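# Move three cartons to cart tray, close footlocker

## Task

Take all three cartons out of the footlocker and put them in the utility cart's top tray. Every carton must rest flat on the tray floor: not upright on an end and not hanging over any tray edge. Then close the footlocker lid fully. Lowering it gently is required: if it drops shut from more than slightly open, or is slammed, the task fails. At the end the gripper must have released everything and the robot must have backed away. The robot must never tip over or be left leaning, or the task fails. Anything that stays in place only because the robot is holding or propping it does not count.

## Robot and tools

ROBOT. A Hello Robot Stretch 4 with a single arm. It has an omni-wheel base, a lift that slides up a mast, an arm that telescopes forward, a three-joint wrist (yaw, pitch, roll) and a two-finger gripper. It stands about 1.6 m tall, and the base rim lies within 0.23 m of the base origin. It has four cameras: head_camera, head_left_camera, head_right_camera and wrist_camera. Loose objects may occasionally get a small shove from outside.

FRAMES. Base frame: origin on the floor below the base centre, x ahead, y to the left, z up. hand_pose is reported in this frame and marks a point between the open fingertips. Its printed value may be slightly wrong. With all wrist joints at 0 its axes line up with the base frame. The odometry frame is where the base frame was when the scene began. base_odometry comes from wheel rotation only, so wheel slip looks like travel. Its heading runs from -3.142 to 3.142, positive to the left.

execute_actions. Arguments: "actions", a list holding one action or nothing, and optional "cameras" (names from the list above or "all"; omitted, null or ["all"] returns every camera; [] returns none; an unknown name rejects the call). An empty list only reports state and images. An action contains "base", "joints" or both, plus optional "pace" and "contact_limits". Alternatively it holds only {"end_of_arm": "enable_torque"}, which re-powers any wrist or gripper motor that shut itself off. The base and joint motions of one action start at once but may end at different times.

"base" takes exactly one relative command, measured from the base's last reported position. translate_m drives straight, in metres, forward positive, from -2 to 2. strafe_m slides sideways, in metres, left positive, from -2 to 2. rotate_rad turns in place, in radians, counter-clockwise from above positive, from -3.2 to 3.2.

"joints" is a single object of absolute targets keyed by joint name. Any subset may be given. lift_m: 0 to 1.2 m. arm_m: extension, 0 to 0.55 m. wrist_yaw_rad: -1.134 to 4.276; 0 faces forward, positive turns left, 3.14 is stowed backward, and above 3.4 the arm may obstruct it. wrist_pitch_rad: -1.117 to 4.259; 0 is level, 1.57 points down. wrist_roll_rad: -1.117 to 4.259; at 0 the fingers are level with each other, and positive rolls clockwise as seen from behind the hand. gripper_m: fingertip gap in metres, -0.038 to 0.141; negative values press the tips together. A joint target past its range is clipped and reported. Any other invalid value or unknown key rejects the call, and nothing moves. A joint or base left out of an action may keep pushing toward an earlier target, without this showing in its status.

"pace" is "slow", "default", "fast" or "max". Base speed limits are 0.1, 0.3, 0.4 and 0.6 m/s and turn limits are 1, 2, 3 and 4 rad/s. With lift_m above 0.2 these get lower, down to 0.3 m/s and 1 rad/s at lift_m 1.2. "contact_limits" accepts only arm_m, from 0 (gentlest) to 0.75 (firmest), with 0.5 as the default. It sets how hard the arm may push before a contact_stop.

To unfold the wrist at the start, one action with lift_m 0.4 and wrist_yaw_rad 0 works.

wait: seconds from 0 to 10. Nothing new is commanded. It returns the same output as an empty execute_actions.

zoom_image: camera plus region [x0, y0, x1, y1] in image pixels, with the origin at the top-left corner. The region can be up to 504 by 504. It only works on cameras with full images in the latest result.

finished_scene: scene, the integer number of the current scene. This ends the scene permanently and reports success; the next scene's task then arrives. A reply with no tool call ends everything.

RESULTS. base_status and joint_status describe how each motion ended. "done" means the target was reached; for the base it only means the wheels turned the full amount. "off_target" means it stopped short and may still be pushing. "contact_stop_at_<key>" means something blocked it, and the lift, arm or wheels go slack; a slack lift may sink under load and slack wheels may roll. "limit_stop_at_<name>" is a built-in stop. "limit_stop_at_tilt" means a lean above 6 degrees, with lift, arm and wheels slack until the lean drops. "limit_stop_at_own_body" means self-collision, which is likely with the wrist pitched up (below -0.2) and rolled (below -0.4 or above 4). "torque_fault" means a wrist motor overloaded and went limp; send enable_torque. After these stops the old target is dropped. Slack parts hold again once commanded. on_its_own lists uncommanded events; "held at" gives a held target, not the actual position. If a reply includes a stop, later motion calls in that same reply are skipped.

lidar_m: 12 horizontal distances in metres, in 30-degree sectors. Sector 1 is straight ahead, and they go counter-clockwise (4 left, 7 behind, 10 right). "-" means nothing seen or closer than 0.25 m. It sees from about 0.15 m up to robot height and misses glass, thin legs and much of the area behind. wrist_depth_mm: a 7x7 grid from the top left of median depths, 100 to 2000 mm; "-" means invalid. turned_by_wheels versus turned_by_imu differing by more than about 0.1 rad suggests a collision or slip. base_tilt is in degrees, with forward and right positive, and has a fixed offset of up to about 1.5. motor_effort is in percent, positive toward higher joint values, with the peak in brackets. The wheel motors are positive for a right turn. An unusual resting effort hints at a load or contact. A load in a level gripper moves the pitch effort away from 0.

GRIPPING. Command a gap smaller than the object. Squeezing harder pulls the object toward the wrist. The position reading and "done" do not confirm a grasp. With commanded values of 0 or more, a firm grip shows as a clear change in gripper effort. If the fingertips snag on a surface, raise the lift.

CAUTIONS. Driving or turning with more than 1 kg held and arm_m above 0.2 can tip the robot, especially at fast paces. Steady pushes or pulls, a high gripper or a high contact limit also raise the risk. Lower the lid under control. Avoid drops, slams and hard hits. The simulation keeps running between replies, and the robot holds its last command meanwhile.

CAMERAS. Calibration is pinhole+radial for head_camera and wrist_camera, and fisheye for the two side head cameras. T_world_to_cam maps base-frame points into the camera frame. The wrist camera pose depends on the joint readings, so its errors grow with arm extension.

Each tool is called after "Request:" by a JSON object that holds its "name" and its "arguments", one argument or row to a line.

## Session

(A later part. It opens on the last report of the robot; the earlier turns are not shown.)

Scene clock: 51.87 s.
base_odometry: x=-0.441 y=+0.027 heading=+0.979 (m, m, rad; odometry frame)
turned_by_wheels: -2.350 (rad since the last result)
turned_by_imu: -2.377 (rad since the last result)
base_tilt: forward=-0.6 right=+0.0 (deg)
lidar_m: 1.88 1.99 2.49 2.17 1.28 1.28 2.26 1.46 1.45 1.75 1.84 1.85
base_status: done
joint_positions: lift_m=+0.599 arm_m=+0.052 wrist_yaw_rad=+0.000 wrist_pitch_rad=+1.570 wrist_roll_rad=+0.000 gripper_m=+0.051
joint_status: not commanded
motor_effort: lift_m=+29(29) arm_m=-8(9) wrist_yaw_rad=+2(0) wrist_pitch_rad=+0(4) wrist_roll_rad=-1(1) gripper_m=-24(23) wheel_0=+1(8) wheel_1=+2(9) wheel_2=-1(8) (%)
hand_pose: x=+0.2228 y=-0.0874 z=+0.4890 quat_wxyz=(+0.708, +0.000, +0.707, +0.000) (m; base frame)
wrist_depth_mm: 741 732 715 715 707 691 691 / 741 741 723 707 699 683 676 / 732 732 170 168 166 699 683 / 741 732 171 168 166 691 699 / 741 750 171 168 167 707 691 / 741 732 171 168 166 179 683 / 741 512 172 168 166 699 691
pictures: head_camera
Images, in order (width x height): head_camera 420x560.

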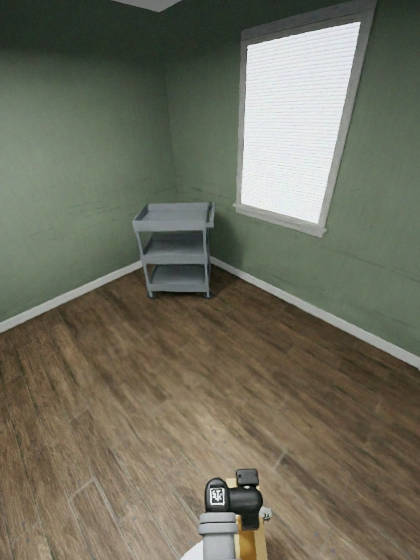

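Request:
{"name": "execute_actions", "arguments": {
  "actions": [
    {"base":{"strafe_m":0.19}}
  ],
  "cameras": []
}}

Request:
{"name": "execute_actions", "arguments": {
  "actions": [
    {"base":{"translate_m":1.48},"joints":{"lift_m":1.12,"arm_m":0.15},"pace":"fast"}
  ],
  "cameras": []
}}

Request:
{"name": "execute_actions", "arguments": {
  "actions": [
    {"joints":{"arm_m":0.48}}
  ],
  "cameras": ["head_camera","wrist_camera"]
}}

Scene clock: 53.87 s.
base_odometry: x=-0.599 y=+0.133 heading=+0.979 (m, m, rad; odometry frame)
turned_by_wheels: +0.000 (rad since the last result)
turned_by_imu: -0.001 (rad since the last result)
base_tilt: forward=-0.5 right=-0.1 (deg)
lidar_m: 1.88 2.35 2.35 2.03 1.15 1.14 2.10 2.39 1.60 1.92 1.98 1.96
base_status: done
joint_positions: lift_m=+0.599 arm_m=+0.052 wrist_yaw_rad=+0.000 wrist_pitch_rad=+1.570 wrist_roll_rad=+0.000 gripper_m=+0.051
joint_status: not commanded
motor_effort: lift_m=+29(29) arm_m=-9(9) wrist_yaw_rad=+1(0) wrist_pitch_rad=+0(0) wrist_roll_rad=+0(0) gripper_m=-29(24) wheel_0=+1(12) wheel_1=-2(7) wheel_2=-1(2) (%)
hand_pose: x=+0.2228 y=-0.0874 z=+0.4890 quat_wxyz=(+0.708, +0.000, +0.707, +0.000) (m; base frame)
wrist_depth_mm: 732 732 723 707 699 699 683 / 732 732 715 707 707 699 683 / 741 741 170 168 166 691 683 / 741 732 171 167 166 683 683 / 750 741 171 168 166 699 691 / 741 732 171 168 167 180 691 / 741 508 172 167 167 691 691
pictures: none
No camera images: the call's "cameras" was empty. Leave "cameras" out to get every camera's image.

Scene clock: 58.93 s.
base_odometry: x=+0.227 y=+1.361 heading=+0.979 (m, m, rad; odometry frame)
turned_by_wheels: +0.000 (rad since the last result)
turned_by_imu: -0.002 (rad since the last result)
base_tilt: forward=-0.6 right=-0.2 (deg)
lidar_m: 0.38 0.46 1.27 1.53 2.70 2.30 2.55 2.67 1.80 1.04 0.91 0.25
base_status: done
joint_positions: lift_m=+1.119 arm_m=+0.149 wrist_yaw_rad=+0.000 wrist_pitch_rad=+1.570 wrist_roll_rad=+0.000 gripper_m=+0.051
joint_status: all done
motor_effort: lift_m=+29(31) arm_m=+8(12) wrist_yaw_rad=+1(4) wrist_pitch_rad=+1(10) wrist_roll_rad=+0(1) gripper_m=-22(30) wheel_0=-2(9) wheel_1=-1(5) wheel_2=+2(7) (%)
hand_pose: x=+0.3198 y=-0.0874 z=+1.0090 quat_wxyz=(+0.708, +0.000, +0.707, +0.000) (m; base frame)
wrist_depth_mm: 452 452 442 436 433 917 809 / 455 442 439 436 430 1042 960 / 455 449 171 167 166 1205 1118 / 1308 1205 171 168 166 1229 1205 / 1308 1255 171 168 167 1182 1160 / 1281 1255 171 169 166 180 1205 / 1281 1281 171 168 167 1205 1229
pictures: none
No camera images: the call's "cameras" was empty. Leave "cameras" out to get every camera's image.

Scene clock: 61.03 s.
base_odometry: x=+0.227 y=+1.361 heading=+0.979 (m, m, rad; odometry frame)
turned_by_wheels: +0.000 (rad since the last result)
turned_by_imu: -0.001 (rad since the last result)
base_tilt: forward=-0.5 right=-0.2 (deg)
lidar_m: 0.41 0.45 1.27 1.52 2.71 2.31 2.56 2.66 1.79 1.06 0.91 0.42
base_status: not commanded
joint_positions: lift_m=+1.119 arm_m=+0.478 wrist_yaw_rad=+0.000 wrist_pitch_rad=+1.570 wrist_roll_rad=+0.000 gripper_m=+0.051
joint_status: all done
motor_effort: lift_m=+29(29) arm_m=+9(10) wrist_yaw_rad=-1(0) wrist_pitch_rad=+1(3) wrist_roll_rad=-1(1) gripper_m=-27(25) wheel_0=-2(2) wheel_1=-1(1) wheel_2=+2(2) (%)
hand_pose: x=+0.6498 y=-0.0874 z=+1.0090 quat_wxyz=(+0.708, +0.000, +0.707, +0.000) (m; base frame)
wrist_depth_mm: 427 404 410 436 415 591 539 / 449 442 436 436 430 654 609 / 449 445 170 167 166 842 732 / 449 445 171 168 167 1160 931 / 452 445 171 169 167 1182 1160 / 449 445 171 169 167 180 1205 / 449 449 172 168 166 1229 1182
pictures: head_camera, wrist_camera
camera_calibration (this result's frames):
wrist_camera: T_world_to_cam=[[0.00930547, -0.998772, -0.0486697, -0.0346981], [-0.999871, -0.0086578, -0.0135015, 0.724046], [0.0130636, 0.048789, -0.998724, 1.23228], [0, 0, 0, 1]] pos_world=[0.708178, -0.0885087, 1.2388]
Images, in order (width x height): head_camera 420x560, wrist_camera 616x392.

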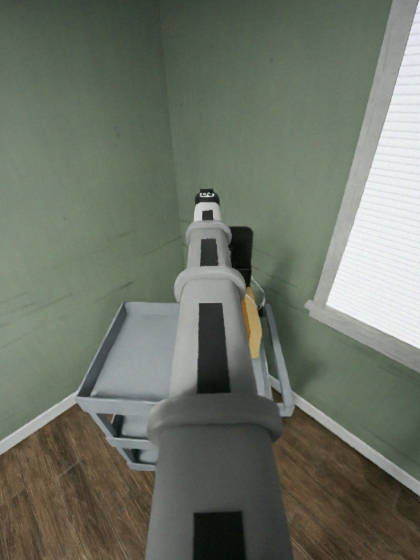

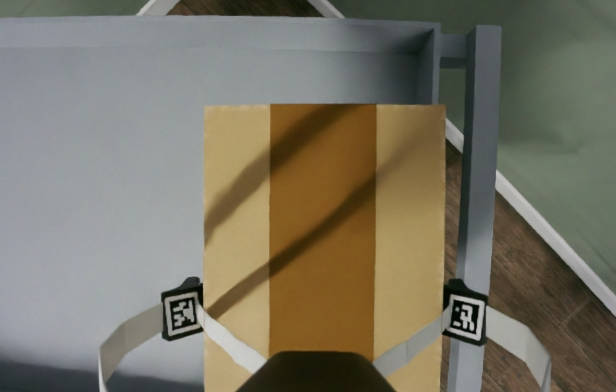

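Request:
{"name": "execute_actions", "arguments": {
  "actions": [
    {"joints":{"lift_m":0.983}}
  ],
  "cameras": []
}}

Request:
{"name": "execute_actions", "arguments": {
  "actions": [
    {"joints":{"gripper_m":0.13}}
  ],
  "cameras": []
}}

Request:
{"name": "execute_actions", "arguments": {
  "actions": [
    {"joints":{"lift_m":1.08}}
  ],
  "cameras": []
}}

Request:
{"name": "execute_actions", "arguments": {
  "actions": [
    {"base":{"translate_m":-1.28},"joints":{"arm_m":0.05},"pace":"fast"}
  ],
  "cameras": []
}}

Request:
{"name": "execute_actions", "arguments": {
  "actions": [
    {"base":{"rotate_rad":2.36},"joints":{"lift_m":0.6,"wrist_roll_rad":-0.2,"gripper_m":0.135},"pace":"fast"}
  ],
  "cameras": []
}}

Request:
{"name": "execute_actions", "arguments": {
  "actions": [
    {"base":{"translate_m":0.96},"joints":{"arm_m":0.34},"pace":"fast"}
  ],
  "cameras": ["wrist_camera"]
}}

Scene clock: 62.90 s.
base_odometry: x=+0.227 y=+1.361 heading=+0.979 (m, m, rad; odometry frame)
turned_by_wheels: +0.000 (rad since the last result)
turned_by_imu: -0.001 (rad since the last result)
base_tilt: forward=-0.5 right=-0.1 (deg)
lidar_m: 0.41 0.45 1.29 1.49 2.73 2.30 2.57 2.66 1.80 1.05 0.89 0.43
base_status: not commanded
joint_positions: lift_m=+0.983 arm_m=+0.478 wrist_yaw_rad=+0.000 wrist_pitch_rad=+1.570 wrist_roll_rad=+0.000 gripper_m=+0.051
joint_status: all done
motor_effort: lift_m=+21(28) arm_m=+9(9) wrist_yaw_rad=+0(0) wrist_pitch_rad=+0(0) wrist_roll_rad=-1(0) gripper_m=-25(27) wheel_0=-2(2) wheel_1=-1(1) wheel_2=+2(2) (%)
hand_pose: x=+0.6497 y=-0.0874 z=+0.8727 quat_wxyz=(+0.708, +0.000, +0.707, +0.000) (m; base frame)
wrist_depth_mm: 309 304 300 298 293 285 233 / 309 304 301 296 293 282 230 / 309 306 170 168 167 278 229 / 309 307 171 168 167 274 227 / 312 306 171 168 167 293 224 / 312 304 172 168 167 180 220 / 310 306 172 167 167 250 221
pictures: none
No camera images: the call's "cameras" was empty. Leave "cameras" out to get every camera's image.

Scene clock: 64.63 s.
base_odometry: x=+0.227 y=+1.361 heading=+0.979 (m, m, rad; odometry frame)
turned_by_wheels: +0.000 (rad since the last result)
turned_by_imu: -0.001 (rad since the last result)
base_tilt: forward=-0.6 right=-0.1 (deg)
lidar_m: 0.41 0.44 1.28 1.52 2.73 2.32 2.54 2.68 1.79 1.05 0.92 0.44
base_status: not commanded
joint_positions: lift_m=+0.983 arm_m=+0.478 wrist_yaw_rad=+0.000 wrist_pitch_rad=+1.570 wrist_roll_rad=+0.000 gripper_m=+0.130
joint_status: all done
motor_effort: lift_m=+21(21) arm_m=+9(9) wrist_yaw_rad=+2(2) wrist_pitch_rad=-2(8) wrist_roll_rad=+0(1) gripper_m=+0(30) wheel_0=-2(2) wheel_1=-1(1) wheel_2=+2(2) (%)
hand_pose: x=+0.6495 y=-0.0874 z=+0.8727 quat_wxyz=(+0.707, +0.000, +0.707, +0.000) (m; base frame)
wrist_depth_mm: 314 309 306 301 298 283 231 / 314 310 304 303 300 281 232 / 314 310 187 183 182 294 229 / 314 310 186 183 182 297 225 / 314 307 186 183 182 290 225 / 315 309 186 184 182 206 227 / 315 309 186 135 182 248 225
pictures: none
No camera images: the call's "cameras" was empty. Leave "cameras" out to get every camera's image.

Scene clock: 66.07 s.
base_odometry: x=+0.227 y=+1.361 heading=+0.979 (m, m, rad; odometry frame)
turned_by_wheels: +0.000 (rad since the last result)
turned_by_imu: -0.001 (rad since the last result)
base_tilt: forward=-0.5 right=-0.1 (deg)
lidar_m: 0.40 0.43 1.29 1.52 2.72 2.28 2.56 2.68 1.81 1.04 0.90 0.43
base_status: not commanded
joint_positions: lift_m=+1.080 arm_m=+0.478 wrist_yaw_rad=+0.000 wrist_pitch_rad=+1.570 wrist_roll_rad=+0.000 gripper_m=+0.130
joint_status: all done
motor_effort: lift_m=+25(26) arm_m=+9(9) wrist_yaw_rad=+2(2) wrist_pitch_rad=-1(0) wrist_roll_rad=+0(1) gripper_m=-2(2) wheel_0=-2(2) wheel_1=+0(1) wheel_2=+2(2) (%)
hand_pose: x=+0.6496 y=-0.0874 z=+0.9693 quat_wxyz=(+0.707, +0.000, +0.707, +0.000) (m; base frame)
wrist_depth_mm: 404 397 377 373 357 334 535 / 413 407 402 399 394 332 615 / 413 410 402 392 394 327 741 / 413 407 402 278 278 1078 917 / 410 413 404 279 278 342 1138 / 410 410 215 279 277 209 1138 / 415 404 404 138 342 1138 1160
pictures: none
No camera images: the call's "cameras" was empty. Leave "cameras" out to get every camera's image.

Scene clock: 71.37 s.
base_odometry: x=-0.487 y=+0.299 heading=+0.978 (m, m, rad; odometry frame)
turned_by_wheels: +0.000 (rad since the last result)
turned_by_imu: -0.003 (rad since the last result)
base_tilt: forward=-0.5 right=+0.0 (deg)
lidar_m: 1.69 2.20 2.21 2.17 1.29 1.29 2.26 1.88 1.74 2.05 1.83 1.84
base_status: done
joint_positions: lift_m=+1.080 arm_m=+0.052 wrist_yaw_rad=+0.000 wrist_pitch_rad=+1.570 wrist_roll_rad=+0.000 gripper_m=+0.130
joint_status: all done
motor_effort: lift_m=+25(25) arm_m=-9(9) wrist_yaw_rad=+3(1) wrist_pitch_rad=-2(0) wrist_roll_rad=+0(1) gripper_m=-1(0) wheel_0=-1(10) wheel_1=+0(8) wheel_2=-1(10) (%)
hand_pose: x=+0.2226 y=-0.0874 z=+0.9694 quat_wxyz=(+0.707, +0.000, +0.707, +0.000) (m; base frame)
wrist_depth_mm: 1229 1255 1229 1160 1182 1160 1160 / 1229 1229 1205 1182 1182 1160 1182 / 1255 1229 1229 1205 1205 1182 1160 / 1229 1229 1205 1182 1182 1182 1160 / 1255 1205 1205 976 1182 1182 1160 / 1255 1205 216 991 1160 208 1182 / 1255 1281 1205 138 1160 1182 1160
pictures: none
No camera images: the call's "cameras" was empty. Leave "cameras" out to get every camera's image.

Scene clock: 74.40 s.
base_odometry: x=-0.487 y=+0.299 heading=-2.945 (m, m, rad; odometry frame)
turned_by_wheels: +2.360 (rad since the last result)
turned_by_imu: +2.384 (rad since the last result)
base_tilt: forward=-0.5 right=-0.1 (deg)
lidar_m: 1.28 1.36 2.62 1.72 1.82 1.90 1.82 1.69 1.70 2.20 2.33 1.96
base_status: done
joint_positions: lift_m=+0.600 arm_m=+0.052 wrist_yaw_rad=+0.000 wrist_pitch_rad=+1.570 wrist_roll_rad=-0.199 gripper_m=+0.135
joint_status: all done
motor_effort: lift_m=+17(24) arm_m=-9(9) wrist_yaw_rad=+2(1) wrist_pitch_rad=-1(2) wrist_roll_rad=-1(4) gripper_m=-1(1) wheel_0=+0(3) wheel_1=-2(8) wheel_2=-1(6) (%)
hand_pose: x=+0.2227 y=-0.0874 z=+0.4900 quat_wxyz=(+0.704, -0.070, +0.703, +0.070) (m; base frame)
wrist_depth_mm: 741 732 723 715 715 699 699 / 750 741 732 715 707 699 691 / 741 732 715 723 707 699 691 / 741 741 723 707 707 699 683 / 741 732 512 564 707 699 691 / 741 512 500 500 707 205 683 / 732 517 512 139 707 707 683
pictures: none
No camera images: the call's "cameras" was empty. Leave "cameras" out to get every camera's image.

Scene clock: 78.17 s.
base_odometry: x=-1.429 y=+0.111 heading=-2.945 (m, m, rad; odometry frame)
turned_by_wheels: +0.000 (rad since the last result)
turned_by_imu: -0.001 (rad since the last result)
base_tilt: forward=-0.6 right=-0.2 (deg)
lidar_m: 0.33 0.36 0.48 2.49 1.95 2.65 2.80 2.41 2.30 2.23 1.30 0.36
base_status: done
joint_positions: lift_m=+0.600 arm_m=+0.338 wrist_yaw_rad=+0.000 wrist_pitch_rad=+1.570 wrist_roll_rad=-0.200 gripper_m=+0.135
joint_status: all done
motor_effort: lift_m=+16(16) arm_m=+9(7) wrist_yaw_rad=+2(2) wrist_pitch_rad=-1(2) wrist_roll_rad=+0(1) gripper_m=-1(2) wheel_0=-1(7) wheel_1=-2(6) wheel_2=+2(10) (%)
hand_pose: x=+0.5097 y=-0.0874 z=+0.4900 quat_wxyz=(+0.704, -0.071, +0.703, +0.071) (m; base frame)
wrist_depth_mm: 707 668 580 517 462 410 640 / 634 707 699 691 647 469 683 / 603 707 707 699 676 473 691 / 715 715 699 574 683 477 691 / 654 707 691 574 603 691 691 / 445 466 469 569 512 204 683 / 750 407 418 140 455 699 699
pictures: wrist_camera
camera_calibration (this result's frames):
wrist_camera: T_world_to_cam=[[0.207381, -0.977058, -0.0484907, -0.157791], [-0.978256, -0.206985, -0.0131117, 0.548412], [0.00277404, 0.0501554, -0.998738, 0.721183], [0, 0, 0, 1]] pos_world=[0.567209, -0.0768294, 0.719811]
Images, in order (width x height): wrist_camera 616x392.

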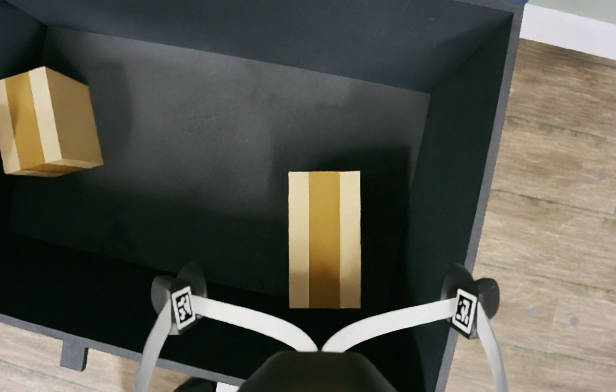

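Request:
{"name": "execute_actions", "arguments": {
  "actions": [
    {"joints":{"lift_m":0.21}}
  ],
  "cameras": ["wrist_camera"]
}}

Request:
{"name": "execute_actions", "arguments": {
  "actions": [
    {"joints":{"gripper_m":0.05}}
  ],
  "cameras": []
}}

Request:
{"name": "execute_actions", "arguments": {
  "actions": [
    {"joints":{"lift_m":0.6}}
  ],
  "cameras": []
}}

Request:
{"name": "execute_actions", "arguments": {
  "actions": [
    {"base":{"translate_m":-0.71},"joints":{"arm_m":0.05,"wrist_roll_rad":0},"pace":"fast"}
  ],
  "cameras": []
}}

Request:
{"name": "execute_actions", "arguments": {
  "actions": [
    {"base":{"rotate_rad":-2.35}}
  ],
  "cameras": []
}}

Request:
{"name": "execute_actions", "arguments": {
  "actions": [
    {"base":{"translate_m":1.46},"joints":{"lift_m":1.14,"arm_m":0.15},"pace":"fast"}
  ],
  "cameras": []
}}

Request:
{"name": "execute_actions", "arguments": {
  "actions": [
    {"joints":{"arm_m":0.48}}
  ],
  "cameras": ["wrist_camera"]
}}

Scene clock: 80.90 s.
base_odometry: x=-1.429 y=+0.111 heading=-2.945 (m, m, rad; odometry frame)
turned_by_wheels: +0.000 (rad since the last result)
turned_by_imu: -0.001 (rad since the last result)
base_tilt: forward=-0.6 right=-0.1 (deg)
lidar_m: 0.33 0.35 0.48 2.51 1.98 2.66 2.81 2.41 2.32 2.23 1.32 0.36
base_status: not commanded
joint_positions: lift_m=+0.211 arm_m=+0.338 wrist_yaw_rad=+0.000 wrist_pitch_rad=+1.570 wrist_roll_rad=-0.200 gripper_m=+0.135
joint_status: all done
motor_effort: lift_m=+14(17) arm_m=+9(9) wrist_yaw_rad=+2(0) wrist_pitch_rad=-2(2) wrist_roll_rad=+0(0) gripper_m=-1(2) wheel_0=-1(1) wheel_1=-2(1) wheel_2=+2(2) (%)
hand_pose: x=+0.5095 y=-0.0874 z=+0.1002 quat_wxyz=(+0.704, -0.071, +0.703, +0.071) (m; base frame)
wrist_depth_mm: 315 310 306 301 297 296 287 / 315 309 306 301 297 294 268 / 314 309 186 183 182 294 255 / 314 310 186 183 182 294 247 / 314 312 186 183 181 293 237 / 312 309 186 183 181 202 224 / 314 309 186 136 182 285 213
pictures: wrist_camera
camera_calibration (this result's frames):
wrist_camera: T_world_to_cam=[[0.207358, -0.977058, -0.0485917, -0.176642], [-0.978262, -0.206985, -0.0126345, 0.543122], [0.00228684, 0.0501553, -0.998739, 0.332127], [0, 0, 0, 1]] pos_world=[0.567184, -0.0768294, 0.329987]
Images, in order (width x height): wrist_camera 616x392.

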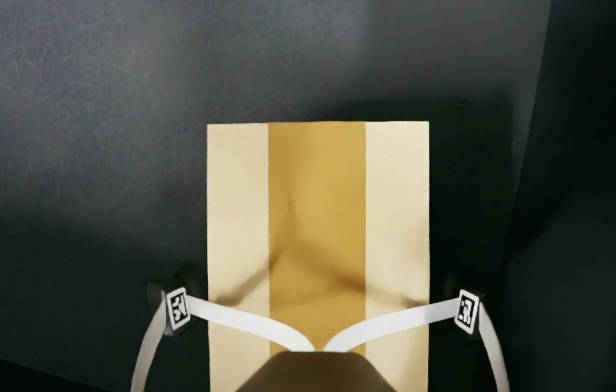

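Scene clock: 82.73 s.
base_odometry: x=-1.429 y=+0.111 heading=-2.945 (m, m, rad; odometry frame)
turned_by_wheels: +0.000 (rad since the last result)
turned_by_imu: -0.001 (rad since the last result)
base_tilt: forward=-0.5 right=-0.2 (deg)
lidar_m: 0.33 0.36 0.49 2.50 1.97 2.64 2.80 2.42 2.31 2.23 1.30 0.34
base_status: not commanded
joint_positions: lift_m=+0.210 arm_m=+0.338 wrist_yaw_rad=+0.000 wrist_pitch_rad=+1.570 wrist_roll_rad=-0.200 gripper_m=+0.051
joint_status: all done
motor_effort: lift_m=+18(18) arm_m=+9(9) wrist_yaw_rad=+0(1) wrist_pitch_rad=+0(1) wrist_roll_rad=+0(1) gripper_m=-23(22) wheel_0=-1(0) wheel_1=-1(1) wheel_2=+2(2) (%)
hand_pose: x=+0.5097 y=-0.0874 z=+0.0999 quat_wxyz=(+0.704, -0.071, +0.703, +0.071) (m; base frame)
wrist_depth_mm: 309 306 301 298 294 291 287 / 310 306 303 298 294 291 268 / 310 307 170 167 166 293 255 / 309 306 170 168 167 290 247 / 310 307 171 167 166 291 236 / 312 306 171 168 166 179 225 / 310 307 171 168 166 277 200
pictures: none
No camera images: the call's "cameras" was empty. Leave "cameras" out to get every camera's image.

Scene clock: 85.30 s.
base_odometry: x=-1.429 y=+0.111 heading=-2.945 (m, m, rad; odometry frame)
turned_by_wheels: +0.000 (rad since the last result)
turned_by_imu: -0.001 (rad since the last result)
base_tilt: forward=-0.5 right=-0.2 (deg)
lidar_m: 0.33 0.36 0.51 2.51 1.96 2.66 2.80 2.41 2.32 2.23 1.32 0.35
base_status: not commanded
joint_positions: lift_m=+0.599 arm_m=+0.338 wrist_yaw_rad=+0.000 wrist_pitch_rad=+1.570 wrist_roll_rad=-0.200 gripper_m=+0.051
joint_status: all done
motor_effort: lift_m=+27(28) arm_m=+9(9) wrist_yaw_rad=+2(1) wrist_pitch_rad=+0(0) wrist_roll_rad=+0(0) gripper_m=-24(23) wheel_0=-1(0) wheel_1=-2(2) wheel_2=+2(2) (%)
hand_pose: x=+0.5097 y=-0.0874 z=+0.4892 quat_wxyz=(+0.704, -0.071, +0.703, +0.071) (m; base frame)
wrist_depth_mm: 707 683 580 508 462 407 640 / 627 707 691 683 661 473 683 / 597 707 171 167 166 466 683 / 715 715 170 167 166 480 691 / 647 707 171 168 166 691 683 / 445 469 171 168 166 179 676 / 750 392 172 167 166 691 699
pictures: none
No camera images: the call's "cameras" was empty. Leave "cameras" out to get every camera's image.

Scene clock: 88.43 s.
base_odometry: x=-0.733 y=+0.250 heading=-2.945 (m, m, rad; odometry frame)
turned_by_wheels: +0.000 (rad since the last result)
turned_by_imu: -0.001 (rad since the last result)
base_tilt: forward=-0.5 right=-0.2 (deg)
lidar_m: 1.03 1.10 2.41 1.76 1.82 2.16 2.08 1.87 1.88 2.21 2.30 1.71
base_status: done
joint_positions: lift_m=+0.599 arm_m=+0.052 wrist_yaw_rad=+0.000 wrist_pitch_rad=+1.570 wrist_roll_rad=+0.000 gripper_m=+0.051
joint_status: all done
motor_effort: lift_m=+27(27) arm_m=-9(11) wrist_yaw_rad=+1(1) wrist_pitch_rad=+0(5) wrist_roll_rad=+1(3) gripper_m=-26(28) wheel_0=-1(13) wheel_1=+0(5) wheel_2=-1(11) (%)
hand_pose: x=+0.2227 y=-0.0874 z=+0.4892 quat_wxyz=(+0.707, +0.000, +0.707, +0.000) (m; base frame)
wrist_depth_mm: 732 732 723 707 707 691 683 / 741 723 723 715 699 699 691 / 732 715 170 167 166 691 683 / 741 741 170 167 166 691 683 / 750 732 170 168 166 683 699 / 732 732 171 168 166 179 691 / 741 512 171 167 166 691 691
pictures: none
No camera images: the call's "cameras" was empty. Leave "cameras" out to get every camera's image.

Scene clock: 90.90 s.
base_odometry: x=-0.733 y=+0.250 heading=+0.988 (m, m, rad; odometry frame)
turned_by_wheels: -2.350 (rad since the last result)
turned_by_imu: -2.376 (rad since the last result)
base_tilt: forward=-0.5 right=-0.1 (deg)
lidar_m: 1.87 2.22 2.22 1.91 1.04 1.05 1.97 2.52 1.76 2.08 2.08 2.09
base_status: done
joint_positions: lift_m=+0.599 arm_m=+0.052 wrist_yaw_rad=+0.000 wrist_pitch_rad=+1.570 wrist_roll_rad=+0.000 gripper_m=+0.051
joint_status: not commanded
motor_effort: lift_m=+27(27) arm_m=-9(9) wrist_yaw_rad=+0(2) wrist_pitch_rad=+0(1) wrist_roll_rad=+1(1) gripper_m=-25(26) wheel_0=+2(8) wheel_1=+0(7) wheel_2=+1(7) (%)
hand_pose: x=+0.2227 y=-0.0874 z=+0.4892 quat_wxyz=(+0.707, +0.000, +0.707, +0.000) (m; base frame)
wrist_depth_mm: 741 741 723 707 707 691 683 / 732 732 732 707 707 691 683 / 741 723 171 167 166 699 699 / 741 732 170 167 166 699 691 / 750 741 171 168 166 691 683 / 741 732 171 168 167 179 691 / 732 512 171 168 166 699 699
pictures: none
No camera images: the call's "cameras" was empty. Leave "cameras" out to get every camera's image.

Scene clock: 95.83 s.
base_odometry: x=+0.070 y=+1.470 heading=+0.988 (m, m, rad; odometry frame)
turned_by_wheels: +0.000 (rad since the last result)
turned_by_imu: -0.001 (rad since the last result)
base_tilt: forward=-0.6 right=-0.1 (deg)
lidar_m: 0.38 0.46 1.15 1.37 2.49 2.23 2.42 2.79 2.04 1.20 0.57 0.25
base_status: done
joint_positions: lift_m=+1.139 arm_m=+0.148 wrist_yaw_rad=+0.000 wrist_pitch_rad=+1.570 wrist_roll_rad=+0.000 gripper_m=+0.051
joint_status: all done
motor_effort: lift_m=+26(29) arm_m=+8(14) wrist_yaw_rad=+1(4) wrist_pitch_rad=+0(5) wrist_roll_rad=+2(1) gripper_m=-26(24) wheel_0=+1(10) wheel_1=-1(3) wheel_2=+2(11) (%)
hand_pose: x=+0.3197 y=-0.0874 z=+1.0292 quat_wxyz=(+0.707, +0.000, +0.707, +0.000) (m; base frame)
wrist_depth_mm: 459 469 462 452 455 366 343 / 455 469 462 462 449 449 430 / 1281 480 170 167 166 445 424 / 1336 1255 170 168 166 1205 1229 / 1308 1308 170 168 165 1205 1229 / 1281 1281 171 168 167 178 1229 / 1281 1281 172 167 166 1229 1205
pictures: none
No camera images: the call's "cameras" was empty. Leave "cameras" out to get every camera's image.

Scene clock: 97.93 s.
base_odometry: x=+0.070 y=+1.470 heading=+0.988 (m, m, rad; odometry frame)
turned_by_wheels: +0.000 (rad since the last result)
turned_by_imu: -0.001 (rad since the last result)
base_tilt: forward=-0.5 right=-0.1 (deg)
lidar_m: 0.42 0.45 1.14 1.36 2.48 2.23 2.43 2.80 2.04 1.23 0.60 0.43
base_status: not commanded
joint_positions: lift_m=+1.139 arm_m=+0.478 wrist_yaw_rad=+0.000 wrist_pitch_rad=+1.570 wrist_roll_rad=+0.000 gripper_m=+0.051
joint_status: all done
motor_effort: lift_m=+27(27) arm_m=+9(13) wrist_yaw_rad=+2(1) wrist_pitch_rad=+1(1) wrist_roll_rad=+1(2) gripper_m=-23(23) wheel_0=+1(0) wheel_1=-1(1) wheel_2=+1(2) (%)
hand_pose: x=+0.6497 y=-0.0874 z=+1.0292 quat_wxyz=(+0.708, +0.000, +0.707, +0.000) (m; base frame)
wrist_depth_mm: 768 433 459 452 436 421 640 / 866 466 462 459 452 445 442 / 691 469 170 167 165 445 439 / 768 469 171 167 166 332 327 / 878 473 171 168 166 329 327 / 891 466 171 168 167 179 324 / 462 469 172 167 166 332 327
pictures: wrist_camera
camera_calibration (this result's frames):
wrist_camera: T_world_to_cam=[[0.00980206, -0.998767, -0.0486691, -0.0340374], [-0.999867, -0.00915615, -0.0134767, 0.724217], [0.0130145, 0.0487947, -0.998724, 1.25249], [0, 0, 0, 1]] pos_world=[0.708154, -0.0884794, 1.259]
Images, in order (width x height): wrist_camera 616x392.

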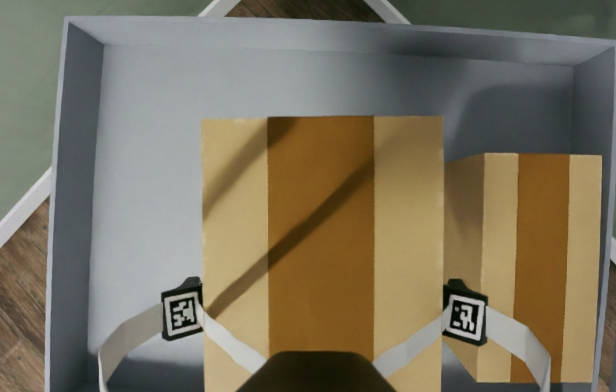

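Request:
{"name": "execute_actions", "arguments": {
  "actions": [
    {"joints":{"lift_m":0.983}}
  ],
  "cameras": []
}}

Request:
{"name": "execute_actions", "arguments": {
  "actions": [
    {"joints":{"gripper_m":0.13}}
  ],
  "cameras": []
}}

Request:
{"name": "execute_actions", "arguments": {
  "actions": [
    {"joints":{"lift_m":1.08}}
  ],
  "cameras": []
}}

Request:
{"name": "execute_actions", "arguments": {
  "actions": [
    {"base":{"translate_m":-1.46},"joints":{"arm_m":0.05},"pace":"fast"}
  ],
  "cameras": []
}}

Request:
{"name": "execute_actions", "arguments": {
  "actions": [
    {"base":{"rotate_rad":2.36},"joints":{"lift_m":0.6,"wrist_roll_rad":-0.44,"gripper_m":0.135},"pace":"fast"}
  ],
  "cameras": []
}}

Request:
{"name": "execute_actions", "arguments": {
  "actions": [
    {"base":{"strafe_m":0.535},"pace":"fast"}
  ],
  "cameras": []
}}

Request:
{"name": "execute_actions", "arguments": {
  "actions": [
    {"base":{"translate_m":0.71},"joints":{"arm_m":0.43},"pace":"fast"}
  ],
  "cameras": ["wrist_camera"]
}}

Scene clock: 99.83 s.
base_odometry: x=+0.070 y=+1.470 heading=+0.988 (m, m, rad; odometry frame)
turned_by_wheels: +0.000 (rad since the last result)
turned_by_imu: -0.001 (rad since the last result)
base_tilt: forward=-0.5 right=-0.1 (deg)
lidar_m: 0.42 0.46 1.15 1.37 2.46 2.24 2.42 2.81 2.07 1.23 0.57 0.43
base_status: not commanded
joint_positions: lift_m=+0.983 arm_m=+0.478 wrist_yaw_rad=+0.000 wrist_pitch_rad=+1.570 wrist_roll_rad=+0.000 gripper_m=+0.051
joint_status: all done
motor_effort: lift_m=+18(25) arm_m=+9(9) wrist_yaw_rad=+0(0) wrist_pitch_rad=+0(0) wrist_roll_rad=+1(2) gripper_m=-20(23) wheel_0=+0(0) wheel_1=-1(1) wheel_2=+1(1) (%)
hand_pose: x=+0.6497 y=-0.0874 z=+0.8729 quat_wxyz=(+0.707, +0.000, +0.707, +0.000) (m; base frame)
wrist_depth_mm: 310 307 301 300 297 294 290 / 312 307 301 298 296 293 290 / 312 306 171 167 165 294 248 / 310 307 170 167 166 293 231 / 314 306 170 168 167 293 230 / 312 306 171 168 166 180 227 / 312 307 171 167 166 293 211
pictures: none
No camera images: the call's "cameras" was empty. Leave "cameras" out to get every camera's image.

Scene clock: 101.57 s.
base_odometry: x=+0.070 y=+1.470 heading=+0.988 (m, m, rad; odometry frame)
turned_by_wheels: +0.000 (rad since the last result)
turned_by_imu: -0.001 (rad since the last result)
base_tilt: forward=-0.6 right=-0.1 (deg)
lidar_m: 0.42 0.45 1.15 1.34 2.46 2.22 2.41 2.80 2.03 1.20 0.57 0.44
base_status: not commanded
joint_positions: lift_m=+0.983 arm_m=+0.478 wrist_yaw_rad=+0.000 wrist_pitch_rad=+1.570 wrist_roll_rad=+0.000 gripper_m=+0.130
joint_status: all done
motor_effort: lift_m=+18(18) arm_m=+9(9) wrist_yaw_rad=+3(3) wrist_pitch_rad=-1(7) wrist_roll_rad=+1(2) gripper_m=-1(23) wheel_0=+1(1) wheel_1=-1(1) wheel_2=+1(1) (%)
hand_pose: x=+0.6495 y=-0.0874 z=+0.8729 quat_wxyz=(+0.707, +0.000, +0.707, +0.000) (m; base frame)
wrist_depth_mm: 314 310 306 303 298 294 291 / 314 310 306 303 300 294 293 / 312 312 304 184 182 297 291 / 312 309 186 184 182 294 233 / 312 310 186 184 182 293 229 / 312 310 187 183 182 206 227 / 314 312 186 135 182 296 226
pictures: none
No camera images: the call's "cameras" was empty. Leave "cameras" out to get every camera's image.

Scene clock: 103.00 s.
base_odometry: x=+0.070 y=+1.470 heading=+0.988 (m, m, rad; odometry frame)
turned_by_wheels: +0.000 (rad since the last result)
turned_by_imu: -0.001 (rad since the last result)
base_tilt: forward=-0.6 right=-0.1 (deg)
lidar_m: 0.41 0.45 1.14 1.37 2.49 2.22 2.42 2.80 2.04 1.22 0.58 0.44
base_status: not commanded
joint_positions: lift_m=+1.080 arm_m=+0.478 wrist_yaw_rad=+0.000 wrist_pitch_rad=+1.570 wrist_roll_rad=+0.000 gripper_m=+0.130
joint_status: all done
motor_effort: lift_m=+25(26) arm_m=+9(9) wrist_yaw_rad=+2(1) wrist_pitch_rad=+0(0) wrist_roll_rad=+2(1) gripper_m=-4(1) wheel_0=+0(1) wheel_1=-1(1) wheel_2=+1(2) (%)
hand_pose: x=+0.6496 y=-0.0874 z=+0.9693 quat_wxyz=(+0.707, +0.000, +0.707, +0.000) (m; base frame)
wrist_depth_mm: 382 404 399 392 382 373 357 / 382 407 404 394 394 389 382 / 392 407 402 394 387 389 387 / 394 404 407 279 277 329 272 / 397 410 399 281 278 325 270 / 402 410 215 279 277 209 271 / 410 407 402 138 394 304 270
pictures: none
No camera images: the call's "cameras" was empty. Leave "cameras" out to get every camera's image.

Scene clock: 108.83 s.
base_odometry: x=-0.733 y=+0.250 heading=+0.988 (m, m, rad; odometry frame)
turned_by_wheels: +0.000 (rad since the last result)
turned_by_imu: -0.003 (rad since the last result)
base_tilt: forward=-0.6 right=-0.1 (deg)
lidar_m: 1.87 2.21 2.22 1.89 1.03 1.05 1.96 2.53 1.77 2.08 2.09 2.10
base_status: done
joint_positions: lift_m=+1.080 arm_m=+0.052 wrist_yaw_rad=+0.000 wrist_pitch_rad=+1.570 wrist_roll_rad=+0.000 gripper_m=+0.130
joint_status: all done
motor_effort: lift_m=+25(25) arm_m=-9(7) wrist_yaw_rad=+1(0) wrist_pitch_rad=-1(0) wrist_roll_rad=+1(2) gripper_m=-4(1) wheel_0=+0(10) wheel_1=-1(6) wheel_2=+0(10) (%)
hand_pose: x=+0.2226 y=-0.0874 z=+0.9694 quat_wxyz=(+0.707, +0.000, +0.707, +0.000) (m; base frame)
wrist_depth_mm: 1229 1229 1205 1182 1182 1160 1160 / 1229 1255 1229 1205 1182 1182 1138 / 1255 1205 1205 1205 1160 1138 1160 / 1229 1229 1205 1160 1182 1182 1160 / 1229 1229 1205 976 1182 1160 1160 / 1255 1229 215 991 1160 208 1182 / 1229 1205 1182 138 1205 1160 1160
pictures: none
No camera images: the call's "cameras" was empty. Leave "cameras" out to get every camera's image.

Scene clock: 111.87 s.
base_odometry: x=-0.733 y=+0.250 heading=-2.935 (m, m, rad; odometry frame)
turned_by_wheels: +2.360 (rad since the last result)
turned_by_imu: +2.384 (rad since the last result)
base_tilt: forward=-0.5 right=-0.1 (deg)
lidar_m: 1.04 1.10 2.44 1.74 1.85 2.14 2.08 1.88 1.88 2.21 2.29 1.71
base_status: done
joint_positions: lift_m=+0.600 arm_m=+0.052 wrist_yaw_rad=+0.000 wrist_pitch_rad=+1.570 wrist_roll_rad=-0.439 gripper_m=+0.135
joint_status: all done
motor_effort: lift_m=+16(23) arm_m=-9(9) wrist_yaw_rad=+1(3) wrist_pitch_rad=-1(2) wrist_roll_rad=-1(6) gripper_m=+1(0) wheel_0=-2(1) wheel_1=+0(7) wheel_2=-2(5) (%)
hand_pose: x=+0.2227 y=-0.0874 z=+0.4900 quat_wxyz=(+0.690, -0.154, +0.690, +0.154) (m; base frame)
wrist_depth_mm: 750 732 723 723 707 699 691 / 741 723 732 715 699 707 683 / 741 732 715 707 707 699 699 / 741 732 723 707 707 699 691 / 741 517 504 544 707 691 691 / 750 517 508 500 715 205 691 / 750 512 504 140 707 699 683
pictures: none
No camera images: the call's "cameras" was empty. Leave "cameras" out to get every camera's image.

Scene clock: 114.37 s.
base_odometry: x=-0.623 y=-0.273 heading=-2.935 (m, m, rad; odometry frame)
turned_by_wheels: +0.000 (rad since the last result)
turned_by_imu: -0.002 (rad since the last result)
base_tilt: forward=-0.5 right=-0.1 (deg)
lidar_m: 1.06 1.77 2.02 1.20 1.26 1.81 2.04 2.17 2.24 2.75 2.31 1.09
base_status: done
joint_positions: lift_m=+0.600 arm_m=+0.052 wrist_yaw_rad=+0.000 wrist_pitch_rad=+1.570 wrist_roll_rad=-0.439 gripper_m=+0.135
joint_status: not commanded
motor_effort: lift_m=+17(17) arm_m=-9(9) wrist_yaw_rad=+1(1) wrist_pitch_rad=-1(1) wrist_roll_rad=-1(1) gripper_m=+1(1) wheel_0=+2(14) wheel_1=-2(11) wheel_2=+0(4) (%)
hand_pose: x=+0.2227 y=-0.0874 z=+0.4900 quat_wxyz=(+0.690, -0.154, +0.690, +0.154) (m; base frame)
wrist_depth_mm: 741 741 723 715 707 699 691 / 741 732 715 715 715 683 691 / 750 732 723 715 715 691 691 / 750 741 715 723 715 699 699 / 741 525 508 544 707 691 699 / 741 508 504 500 699 204 683 / 741 517 508 140 707 691 691
pictures: none
No camera images: the call's "cameras" was empty. Leave "cameras" out to get every camera's image.

Scene clock: 117.50 s.
base_odometry: x=-1.318 y=-0.419 heading=-2.935 (m, m, rad; odometry frame)
turned_by_wheels: +0.000 (rad since the last result)
turned_by_imu: -0.001 (rad since the last result)
base_tilt: forward=-0.5 right=-0.1 (deg)
lidar_m: 0.36 1.03 1.45 1.97 1.52 1.77 2.77 2.75 2.79 2.76 0.49 0.37
base_status: done
joint_positions: lift_m=+0.600 arm_m=+0.428 wrist_yaw_rad=+0.000 wrist_pitch_rad=+1.570 wrist_roll_rad=-0.440 gripper_m=+0.135
joint_status: all done
motor_effort: lift_m=+17(17) arm_m=+9(13) wrist_yaw_rad=+1(2) wrist_pitch_rad=+0(2) wrist_roll_rad=+0(0) gripper_m=+0(3) wheel_0=+1(12) wheel_1=+0(9) wheel_2=+2(14) (%)
hand_pose: x=+0.5997 y=-0.0874 z=+0.4900 quat_wxyz=(+0.690, -0.154, +0.690, +0.154) (m; base frame)
wrist_depth_mm: 741 741 715 715 342 298 271 / 750 723 723 640 430 355 314 / 750 750 732 691 691 466 364 / 732 723 715 569 676 676 535 / 732 723 615 574 676 676 668 / 750 732 382 699 683 205 661 / 741 723 496 140 683 676 661
pictures: wrist_camera
camera_calibration (this result's frames):
wrist_camera: T_world_to_cam=[[0.43377, -0.89973, -0.0482647, -0.305569], [-0.900977, -0.43367, -0.0130776, 0.570293], [-0.0091646, 0.0491581, -0.998749, 0.72797], [0, 0, 0, 1]] pos_world=[0.653039, -0.0633961, 0.719769]
Images, in order (width x height): wrist_camera 616x392.

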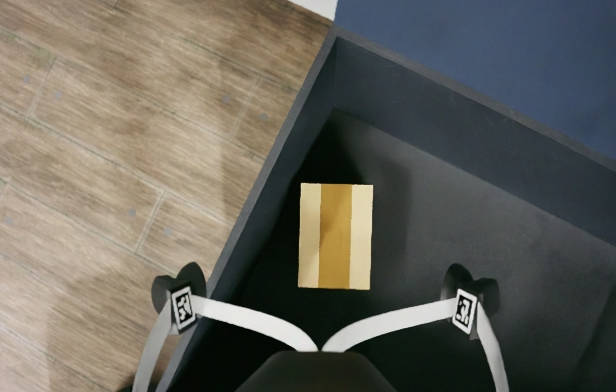

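Request:
{"name": "execute_actions", "arguments": {
  "actions": [
    {"base":{"strafe_m":-0.014},"joints":{"lift_m":0.3,"gripper_m":0.128,"wrist_roll_rad":-0.41}}
  ],
  "cameras": ["wrist_camera"]
}}

Scene clock: 119.83 s.
base_odometry: x=-1.321 y=-0.405 heading=-2.935 (m, m, rad; odometry frame)
turned_by_wheels: +0.000 (rad since the last result)
turned_by_imu: -0.001 (rad since the last result)
base_tilt: forward=-0.6 right=-0.1 (deg)
lidar_m: 0.34 1.00 1.42 1.98 1.55 1.78 2.77 2.76 2.78 2.75 0.50 0.36
base_status: done
joint_positions: lift_m=+0.300 arm_m=+0.428 wrist_yaw_rad=+0.000 wrist_pitch_rad=+1.570 wrist_roll_rad=-0.411 gripper_m=+0.128
joint_status: all done
motor_effort: lift_m=+16(17) arm_m=+9(9) wrist_yaw_rad=+2(0) wrist_pitch_rad=+0(0) wrist_roll_rad=+3(4) gripper_m=+1(3) wheel_0=+2(11) wheel_1=+0(7) wheel_2=+0(2) (%)
hand_pose: x=+0.5997 y=-0.0874 z=+0.1901 quat_wxyz=(+0.693, -0.144, +0.692, +0.144) (m; base frame)
wrist_depth_mm: - 117 172 314 303 254 224 / - 127 200 389 384 325 277 / 108 142 239 389 384 382 373 / 113 161 274 273 271 382 377 / 123 185 319 270 271 382 375 / 136 203 216 272 270 208 377 / 152 224 397 137 384 379 375
pictures: wrist_camera
camera_calibration (this result's frames):
wrist_camera: T_world_to_cam=[[0.407277, -0.912027, -0.0482953, -0.305226], [-0.913272, -0.40714, -0.013078, 0.576063], [-0.00773544, 0.0494331, -0.998747, 0.427597], [0, 0, 0, 1]] pos_world=[0.653722, -0.0649734, 0.419854]
Images, in order (width x height): wrist_camera 616x392.

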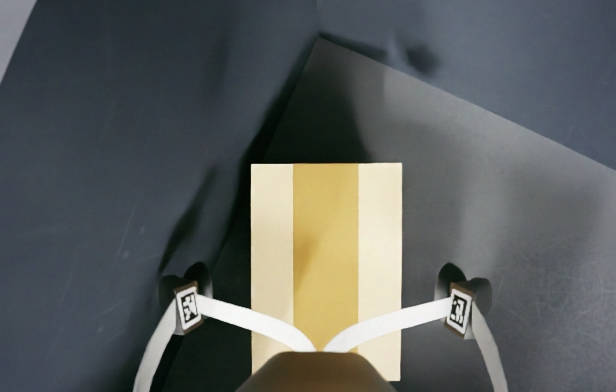

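Request:
{"name": "execute_actions", "arguments": {
  "actions": [
    {"joints":{"lift_m":0.21}}
  ],
  "cameras": []
}}

Request:
{"name": "execute_actions", "arguments": {
  "actions": [
    {"joints":{"gripper_m":0.05}}
  ],
  "cameras": []
}}

Request:
{"name": "execute_actions", "arguments": {
  "actions": [
    {"joints":{"lift_m":0.6}}
  ],
  "cameras": []
}}

Request:
{"name": "execute_actions", "arguments": {
  "actions": [
    {"base":{"translate_m":-0.4},"joints":{"arm_m":0.05,"wrist_roll_rad":0}}
  ],
  "cameras": []
}}

Request:
{"name": "execute_actions", "arguments": {
  "actions": [
    {"base":{"strafe_m":-0.456},"pace":"fast"}
  ],
  "cameras": []
}}

Request:
{"name": "execute_actions", "arguments": {
  "actions": [
    {"base":{"rotate_rad":-2.35}}
  ],
  "cameras": []
}}

Request:
{"name": "execute_actions", "arguments": {
  "actions": [
    {"base":{"translate_m":1.73},"joints":{"lift_m":1.14,"arm_m":0.15},"pace":"fast"}
  ],
  "cameras": []
}}

Request:
{"name": "execute_actions", "arguments": {
  "actions": [
    {"joints":{"arm_m":0.48}}
  ],
  "cameras": ["wrist_camera"]
}}

Scene clock: 121.47 s.
base_odometry: x=-1.321 y=-0.405 heading=-2.935 (m, m, rad; odometry frame)
turned_by_wheels: +0.000 (rad since the last result)
turned_by_imu: -0.001 (rad since the last result)
base_tilt: forward=-0.6 right=-0.2 (deg)
lidar_m: 0.37 1.01 1.39 1.99 1.54 1.77 2.76 2.76 2.76 2.76 0.49 0.38
base_status: not commanded
joint_positions: lift_m=+0.211 arm_m=+0.428 wrist_yaw_rad=+0.000 wrist_pitch_rad=+1.570 wrist_roll_rad=-0.411 gripper_m=+0.128
joint_status: all done
motor_effort: lift_m=+13(16) arm_m=+9(9) wrist_yaw_rad=+1(2) wrist_pitch_rad=-1(0) wrist_roll_rad=+2(2) gripper_m=+4(1) wheel_0=+1(1) wheel_1=+0(0) wheel_2=+0(0) (%)
hand_pose: x=+0.5996 y=-0.0874 z=+0.1003 quat_wxyz=(+0.693, -0.144, +0.692, +0.144) (m; base frame)
wrist_depth_mm: - 118 173 300 297 253 222 / - 128 202 303 298 294 277 / 108 143 209 301 297 294 290 / 114 163 186 183 181 293 291 / 123 186 185 183 181 296 291 / 137 196 186 183 181 205 293 / 153 227 187 142 181 296 293
pictures: none
No camera images: the call's "cameras" was empty. Leave "cameras" out to get every camera's image.

Scene clock: 123.17 s.
base_odometry: x=-1.321 y=-0.405 heading=-2.935 (m, m, rad; odometry frame)
turned_by_wheels: +0.000 (rad since the last result)
turned_by_imu: -0.001 (rad since the last result)
base_tilt: forward=-0.6 right=-0.2 (deg)
lidar_m: 0.37 1.01 1.44 1.97 1.54 1.79 2.77 2.74 2.77 2.76 0.47 0.37
base_status: not commanded
joint_positions: lift_m=+0.210 arm_m=+0.428 wrist_yaw_rad=+0.000 wrist_pitch_rad=+1.570 wrist_roll_rad=-0.410 gripper_m=+0.051
joint_status: all done
motor_effort: lift_m=+17(17) arm_m=+9(9) wrist_yaw_rad=-1(0) wrist_pitch_rad=-1(0) wrist_roll_rad=+2(2) gripper_m=-25(21) wheel_0=+2(2) wheel_1=+0(0) wheel_2=+0(0) (%)
hand_pose: x=+0.5997 y=-0.0874 z=+0.1000 quat_wxyz=(+0.693, -0.144, +0.692, +0.144) (m; base frame)
wrist_depth_mm: - 117 172 297 296 256 224 / - 127 200 300 294 291 278 / 108 142 200 300 294 293 290 / 113 161 170 168 167 291 289 / 122 186 170 167 167 291 287 / 136 179 171 167 166 179 287 / 152 240 171 167 166 291 289
pictures: none
No camera images: the call's "cameras" was empty. Leave "cameras" out to get every camera's image.

Scene clock: 125.73 s.
base_odometry: x=-1.321 y=-0.405 heading=-2.935 (m, m, rad; odometry frame)
turned_by_wheels: +0.000 (rad since the last result)
turned_by_imu: -0.001 (rad since the last result)
base_tilt: forward=-0.6 right=-0.1 (deg)
lidar_m: 0.36 1.02 1.43 1.98 1.56 1.78 2.77 2.75 2.78 2.76 0.49 0.37
base_status: not commanded
joint_positions: lift_m=+0.600 arm_m=+0.428 wrist_yaw_rad=+0.000 wrist_pitch_rad=+1.570 wrist_roll_rad=-0.410 gripper_m=+0.051
joint_status: all done
motor_effort: lift_m=+26(27) arm_m=+9(9) wrist_yaw_rad=+1(0) wrist_pitch_rad=-1(1) wrist_roll_rad=+2(1) gripper_m=-25(26) wheel_0=+2(2) wheel_1=+0(0) wheel_2=+0(0) (%)
hand_pose: x=+0.5997 y=-0.0874 z=+0.4893 quat_wxyz=(+0.693, -0.144, +0.692, +0.144) (m; base frame)
wrist_depth_mm: 732 715 715 683 338 301 273 / 741 723 715 508 427 357 315 / 741 732 723 397 530 480 377 / 741 732 172 168 167 676 564 / 750 723 172 168 167 676 668 / 741 715 170 168 167 179 661 / 732 723 170 167 166 668 654
pictures: none
No camera images: the call's "cameras" was empty. Leave "cameras" out to get every camera's image.

Scene clock: 128.57 s.
base_odometry: x=-0.930 y=-0.323 heading=-2.935 (m, m, rad; odometry frame)
turned_by_wheels: +0.000 (rad since the last result)
turned_by_imu: -0.002 (rad since the last result)
base_tilt: forward=-0.6 right=-0.1 (deg)
lidar_m: 0.74 1.43 2.01 1.97 1.33 1.80 2.35 2.45 2.46 2.73 1.03 0.77
base_status: done
joint_positions: lift_m=+0.600 arm_m=+0.052 wrist_yaw_rad=+0.000 wrist_pitch_rad=+1.570 wrist_roll_rad=+0.000 gripper_m=+0.051
joint_status: all done
motor_effort: lift_m=+26(26) arm_m=-9(9) wrist_yaw_rad=+2(1) wrist_pitch_rad=-2(0) wrist_roll_rad=+1(6) gripper_m=-26(27) wheel_0=-2(8) wheel_1=-1(4) wheel_2=-2(9) (%)
hand_pose: x=+0.2226 y=-0.0874 z=+0.4893 quat_wxyz=(+0.707, +0.000, +0.707, +0.000) (m; base frame)
wrist_depth_mm: 750 741 715 715 707 683 691 / 732 732 732 707 707 699 691 / 741 732 723 715 699 699 683 / 741 723 171 168 166 707 683 / 732 732 171 168 167 699 691 / 759 732 171 167 166 180 683 / 723 508 171 167 166 683 683
pictures: none
No camera images: the call's "cameras" was empty. Leave "cameras" out to get every camera's image.

Scene clock: 130.93 s.
base_odometry: x=-1.023 y=+0.123 heading=-2.935 (m, m, rad; odometry frame)
turned_by_wheels: +0.000 (rad since the last result)
turned_by_imu: +0.000 (rad since the last result)
base_tilt: forward=-0.5 right=-0.2 (deg)
lidar_m: 0.73 0.77 1.98 2.03 1.78 2.45 2.39 2.15 2.18 2.29 1.86 0.77
base_status: done
joint_positions: lift_m=+0.600 arm_m=+0.052 wrist_yaw_rad=+0.000 wrist_pitch_rad=+1.570 wrist_roll_rad=+0.000 gripper_m=+0.051
joint_status: not commanded
motor_effort: lift_m=+26(26) arm_m=-9(9) wrist_yaw_rad=+1(1) wrist_pitch_rad=-2(2) wrist_roll_rad=+1(1) gripper_m=-23(22) wheel_0=-1(10) wheel_1=+1(10) wheel_2=+0(4) (%)
hand_pose: x=+0.2226 y=-0.0874 z=+0.4893 quat_wxyz=(+0.707, +0.000, +0.707, +0.000) (m; base frame)
wrist_depth_mm: 741 741 732 715 707 691 699 / 741 732 715 715 699 691 683 / 741 732 715 707 715 699 691 / 741 732 171 168 167 699 691 / 741 732 171 168 167 691 699 / 741 741 171 168 167 180 683 / 741 512 171 167 166 707 691
pictures: none
No camera images: the call's "cameras" was empty. Leave "cameras" out to get every camera's image.

Scene clock: 133.40 s.
base_odometry: x=-1.023 y=+0.123 heading=+0.998 (m, m, rad; odometry frame)
turned_by_wheels: -2.350 (rad since the last result)
turned_by_imu: -2.376 (rad since the last result)
base_tilt: forward=-0.6 right=-0.1 (deg)
lidar_m: 2.15 2.29 2.29 1.52 0.74 0.71 1.64 2.44 1.76 1.97 2.40 2.20
base_status: done
joint_positions: lift_m=+0.600 arm_m=+0.052 wrist_yaw_rad=+0.000 wrist_pitch_rad=+1.570 wrist_roll_rad=+0.000 gripper_m=+0.051
joint_status: not commanded
motor_effort: lift_m=+26(26) arm_m=-9(9) wrist_yaw_rad=+2(1) wrist_pitch_rad=+0(0) wrist_roll_rad=+2(2) gripper_m=-26(23) wheel_0=+1(8) wheel_1=+1(6) wheel_2=+1(9) (%)
hand_pose: x=+0.2227 y=-0.0874 z=+0.4893 quat_wxyz=(+0.707, +0.000, +0.707, +0.000) (m; base frame)
wrist_depth_mm: 759 723 723 715 707 699 691 / 750 732 715 723 699 699 691 / 750 732 715 715 699 683 683 / 750 732 171 168 166 707 683 / 741 723 171 168 167 699 683 / 741 732 170 168 166 180 683 / 732 508 171 167 166 707 683
pictures: none
No camera images: the call's "cameras" was empty. Leave "cameras" out to get every camera's image.

Scene clock: 139.00 s.
base_odometry: x=-0.086 y=+1.577 heading=+0.998 (m, m, rad; odometry frame)
turned_by_wheels: +0.000 (rad since the last result)
turned_by_imu: -0.001 (rad since the last result)
base_tilt: forward=-0.6 right=-0.1 (deg)
lidar_m: 0.39 1.00 1.02 1.22 2.25 2.17 2.29 2.98 2.28 1.37 0.58 0.25
base_status: done
joint_positions: lift_m=+1.140 arm_m=+0.148 wrist_yaw_rad=+0.000 wrist_pitch_rad=+1.570 wrist_roll_rad=+0.000 gripper_m=+0.051
joint_status: all done
motor_effort: lift_m=+26(29) arm_m=+8(12) wrist_yaw_rad=+1(2) wrist_pitch_rad=-1(4) wrist_roll_rad=+1(1) gripper_m=-24(25) wheel_0=+0(10) wheel_1=+0(7) wheel_2=+1(14) (%)
hand_pose: x=+0.3196 y=-0.0874 z=+1.0293 quat_wxyz=(+0.707, +0.000, +0.707, +0.000) (m; base frame)
wrist_depth_mm: 946 1182 462 459 452 347 334 / 1078 1229 459 459 452 442 439 / 1281 1281 462 389 397 449 442 / 1336 1281 171 168 166 1205 1229 / 1281 1281 171 168 167 1229 1205 / 1336 1281 170 169 167 180 1205 / 1336 1281 171 167 166 1229 1229
pictures: none
No camera images: the call's "cameras" was empty. Leave "cameras" out to get every camera's image.

Scene clock: 141.10 s.
base_odometry: x=-0.086 y=+1.577 heading=+0.998 (m, m, rad; odometry frame)
turned_by_wheels: +0.000 (rad since the last result)
turned_by_imu: -0.001 (rad since the last result)
base_tilt: forward=-0.5 right=-0.2 (deg)
lidar_m: 0.41 1.01 1.01 1.21 2.23 2.17 2.30 2.98 2.28 1.37 0.57 0.44
base_status: not commanded
joint_positions: lift_m=+1.140 arm_m=+0.478 wrist_yaw_rad=+0.000 wrist_pitch_rad=+1.570 wrist_roll_rad=+0.000 gripper_m=+0.051
joint_status: all done
motor_effort: lift_m=+26(26) arm_m=+9(13) wrist_yaw_rad=+0(0) wrist_pitch_rad=+0(0) wrist_roll_rad=+1(2) gripper_m=-22(24) wheel_0=+0(0) wheel_1=+0(0) wheel_2=+1(1) (%)
hand_pose: x=+0.6496 y=-0.0874 z=+1.0293 quat_wxyz=(+0.707, +0.000, +0.707, +0.000) (m; base frame)
wrist_depth_mm: 647 831 1008 442 433 418 597 / 759 960 1182 455 445 445 439 / 878 1182 462 452 449 445 439 / 1078 1308 171 168 167 332 325 / 1281 1281 170 167 167 330 329 / 1336 1308 171 168 167 180 329 / 1308 1281 171 168 166 330 325
pictures: wrist_camera
camera_calibration (this result's frames):
wrist_camera: T_world_to_cam=[[0.00975576, -0.998767, -0.0486713, -0.0340012], [-0.999871, -0.00912072, -0.0132525, 0.72392], [0.0127923, 0.0487942, -0.998727, 1.25271], [0, 0, 0, 1]] pos_world=[0.708133, -0.0884815, 1.25905]
Images, in order (width x height): wrist_camera 616x392.

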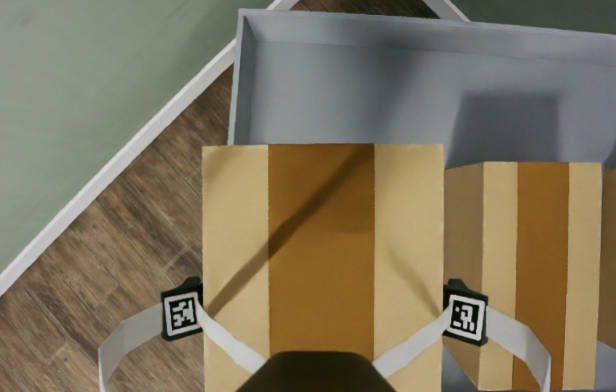

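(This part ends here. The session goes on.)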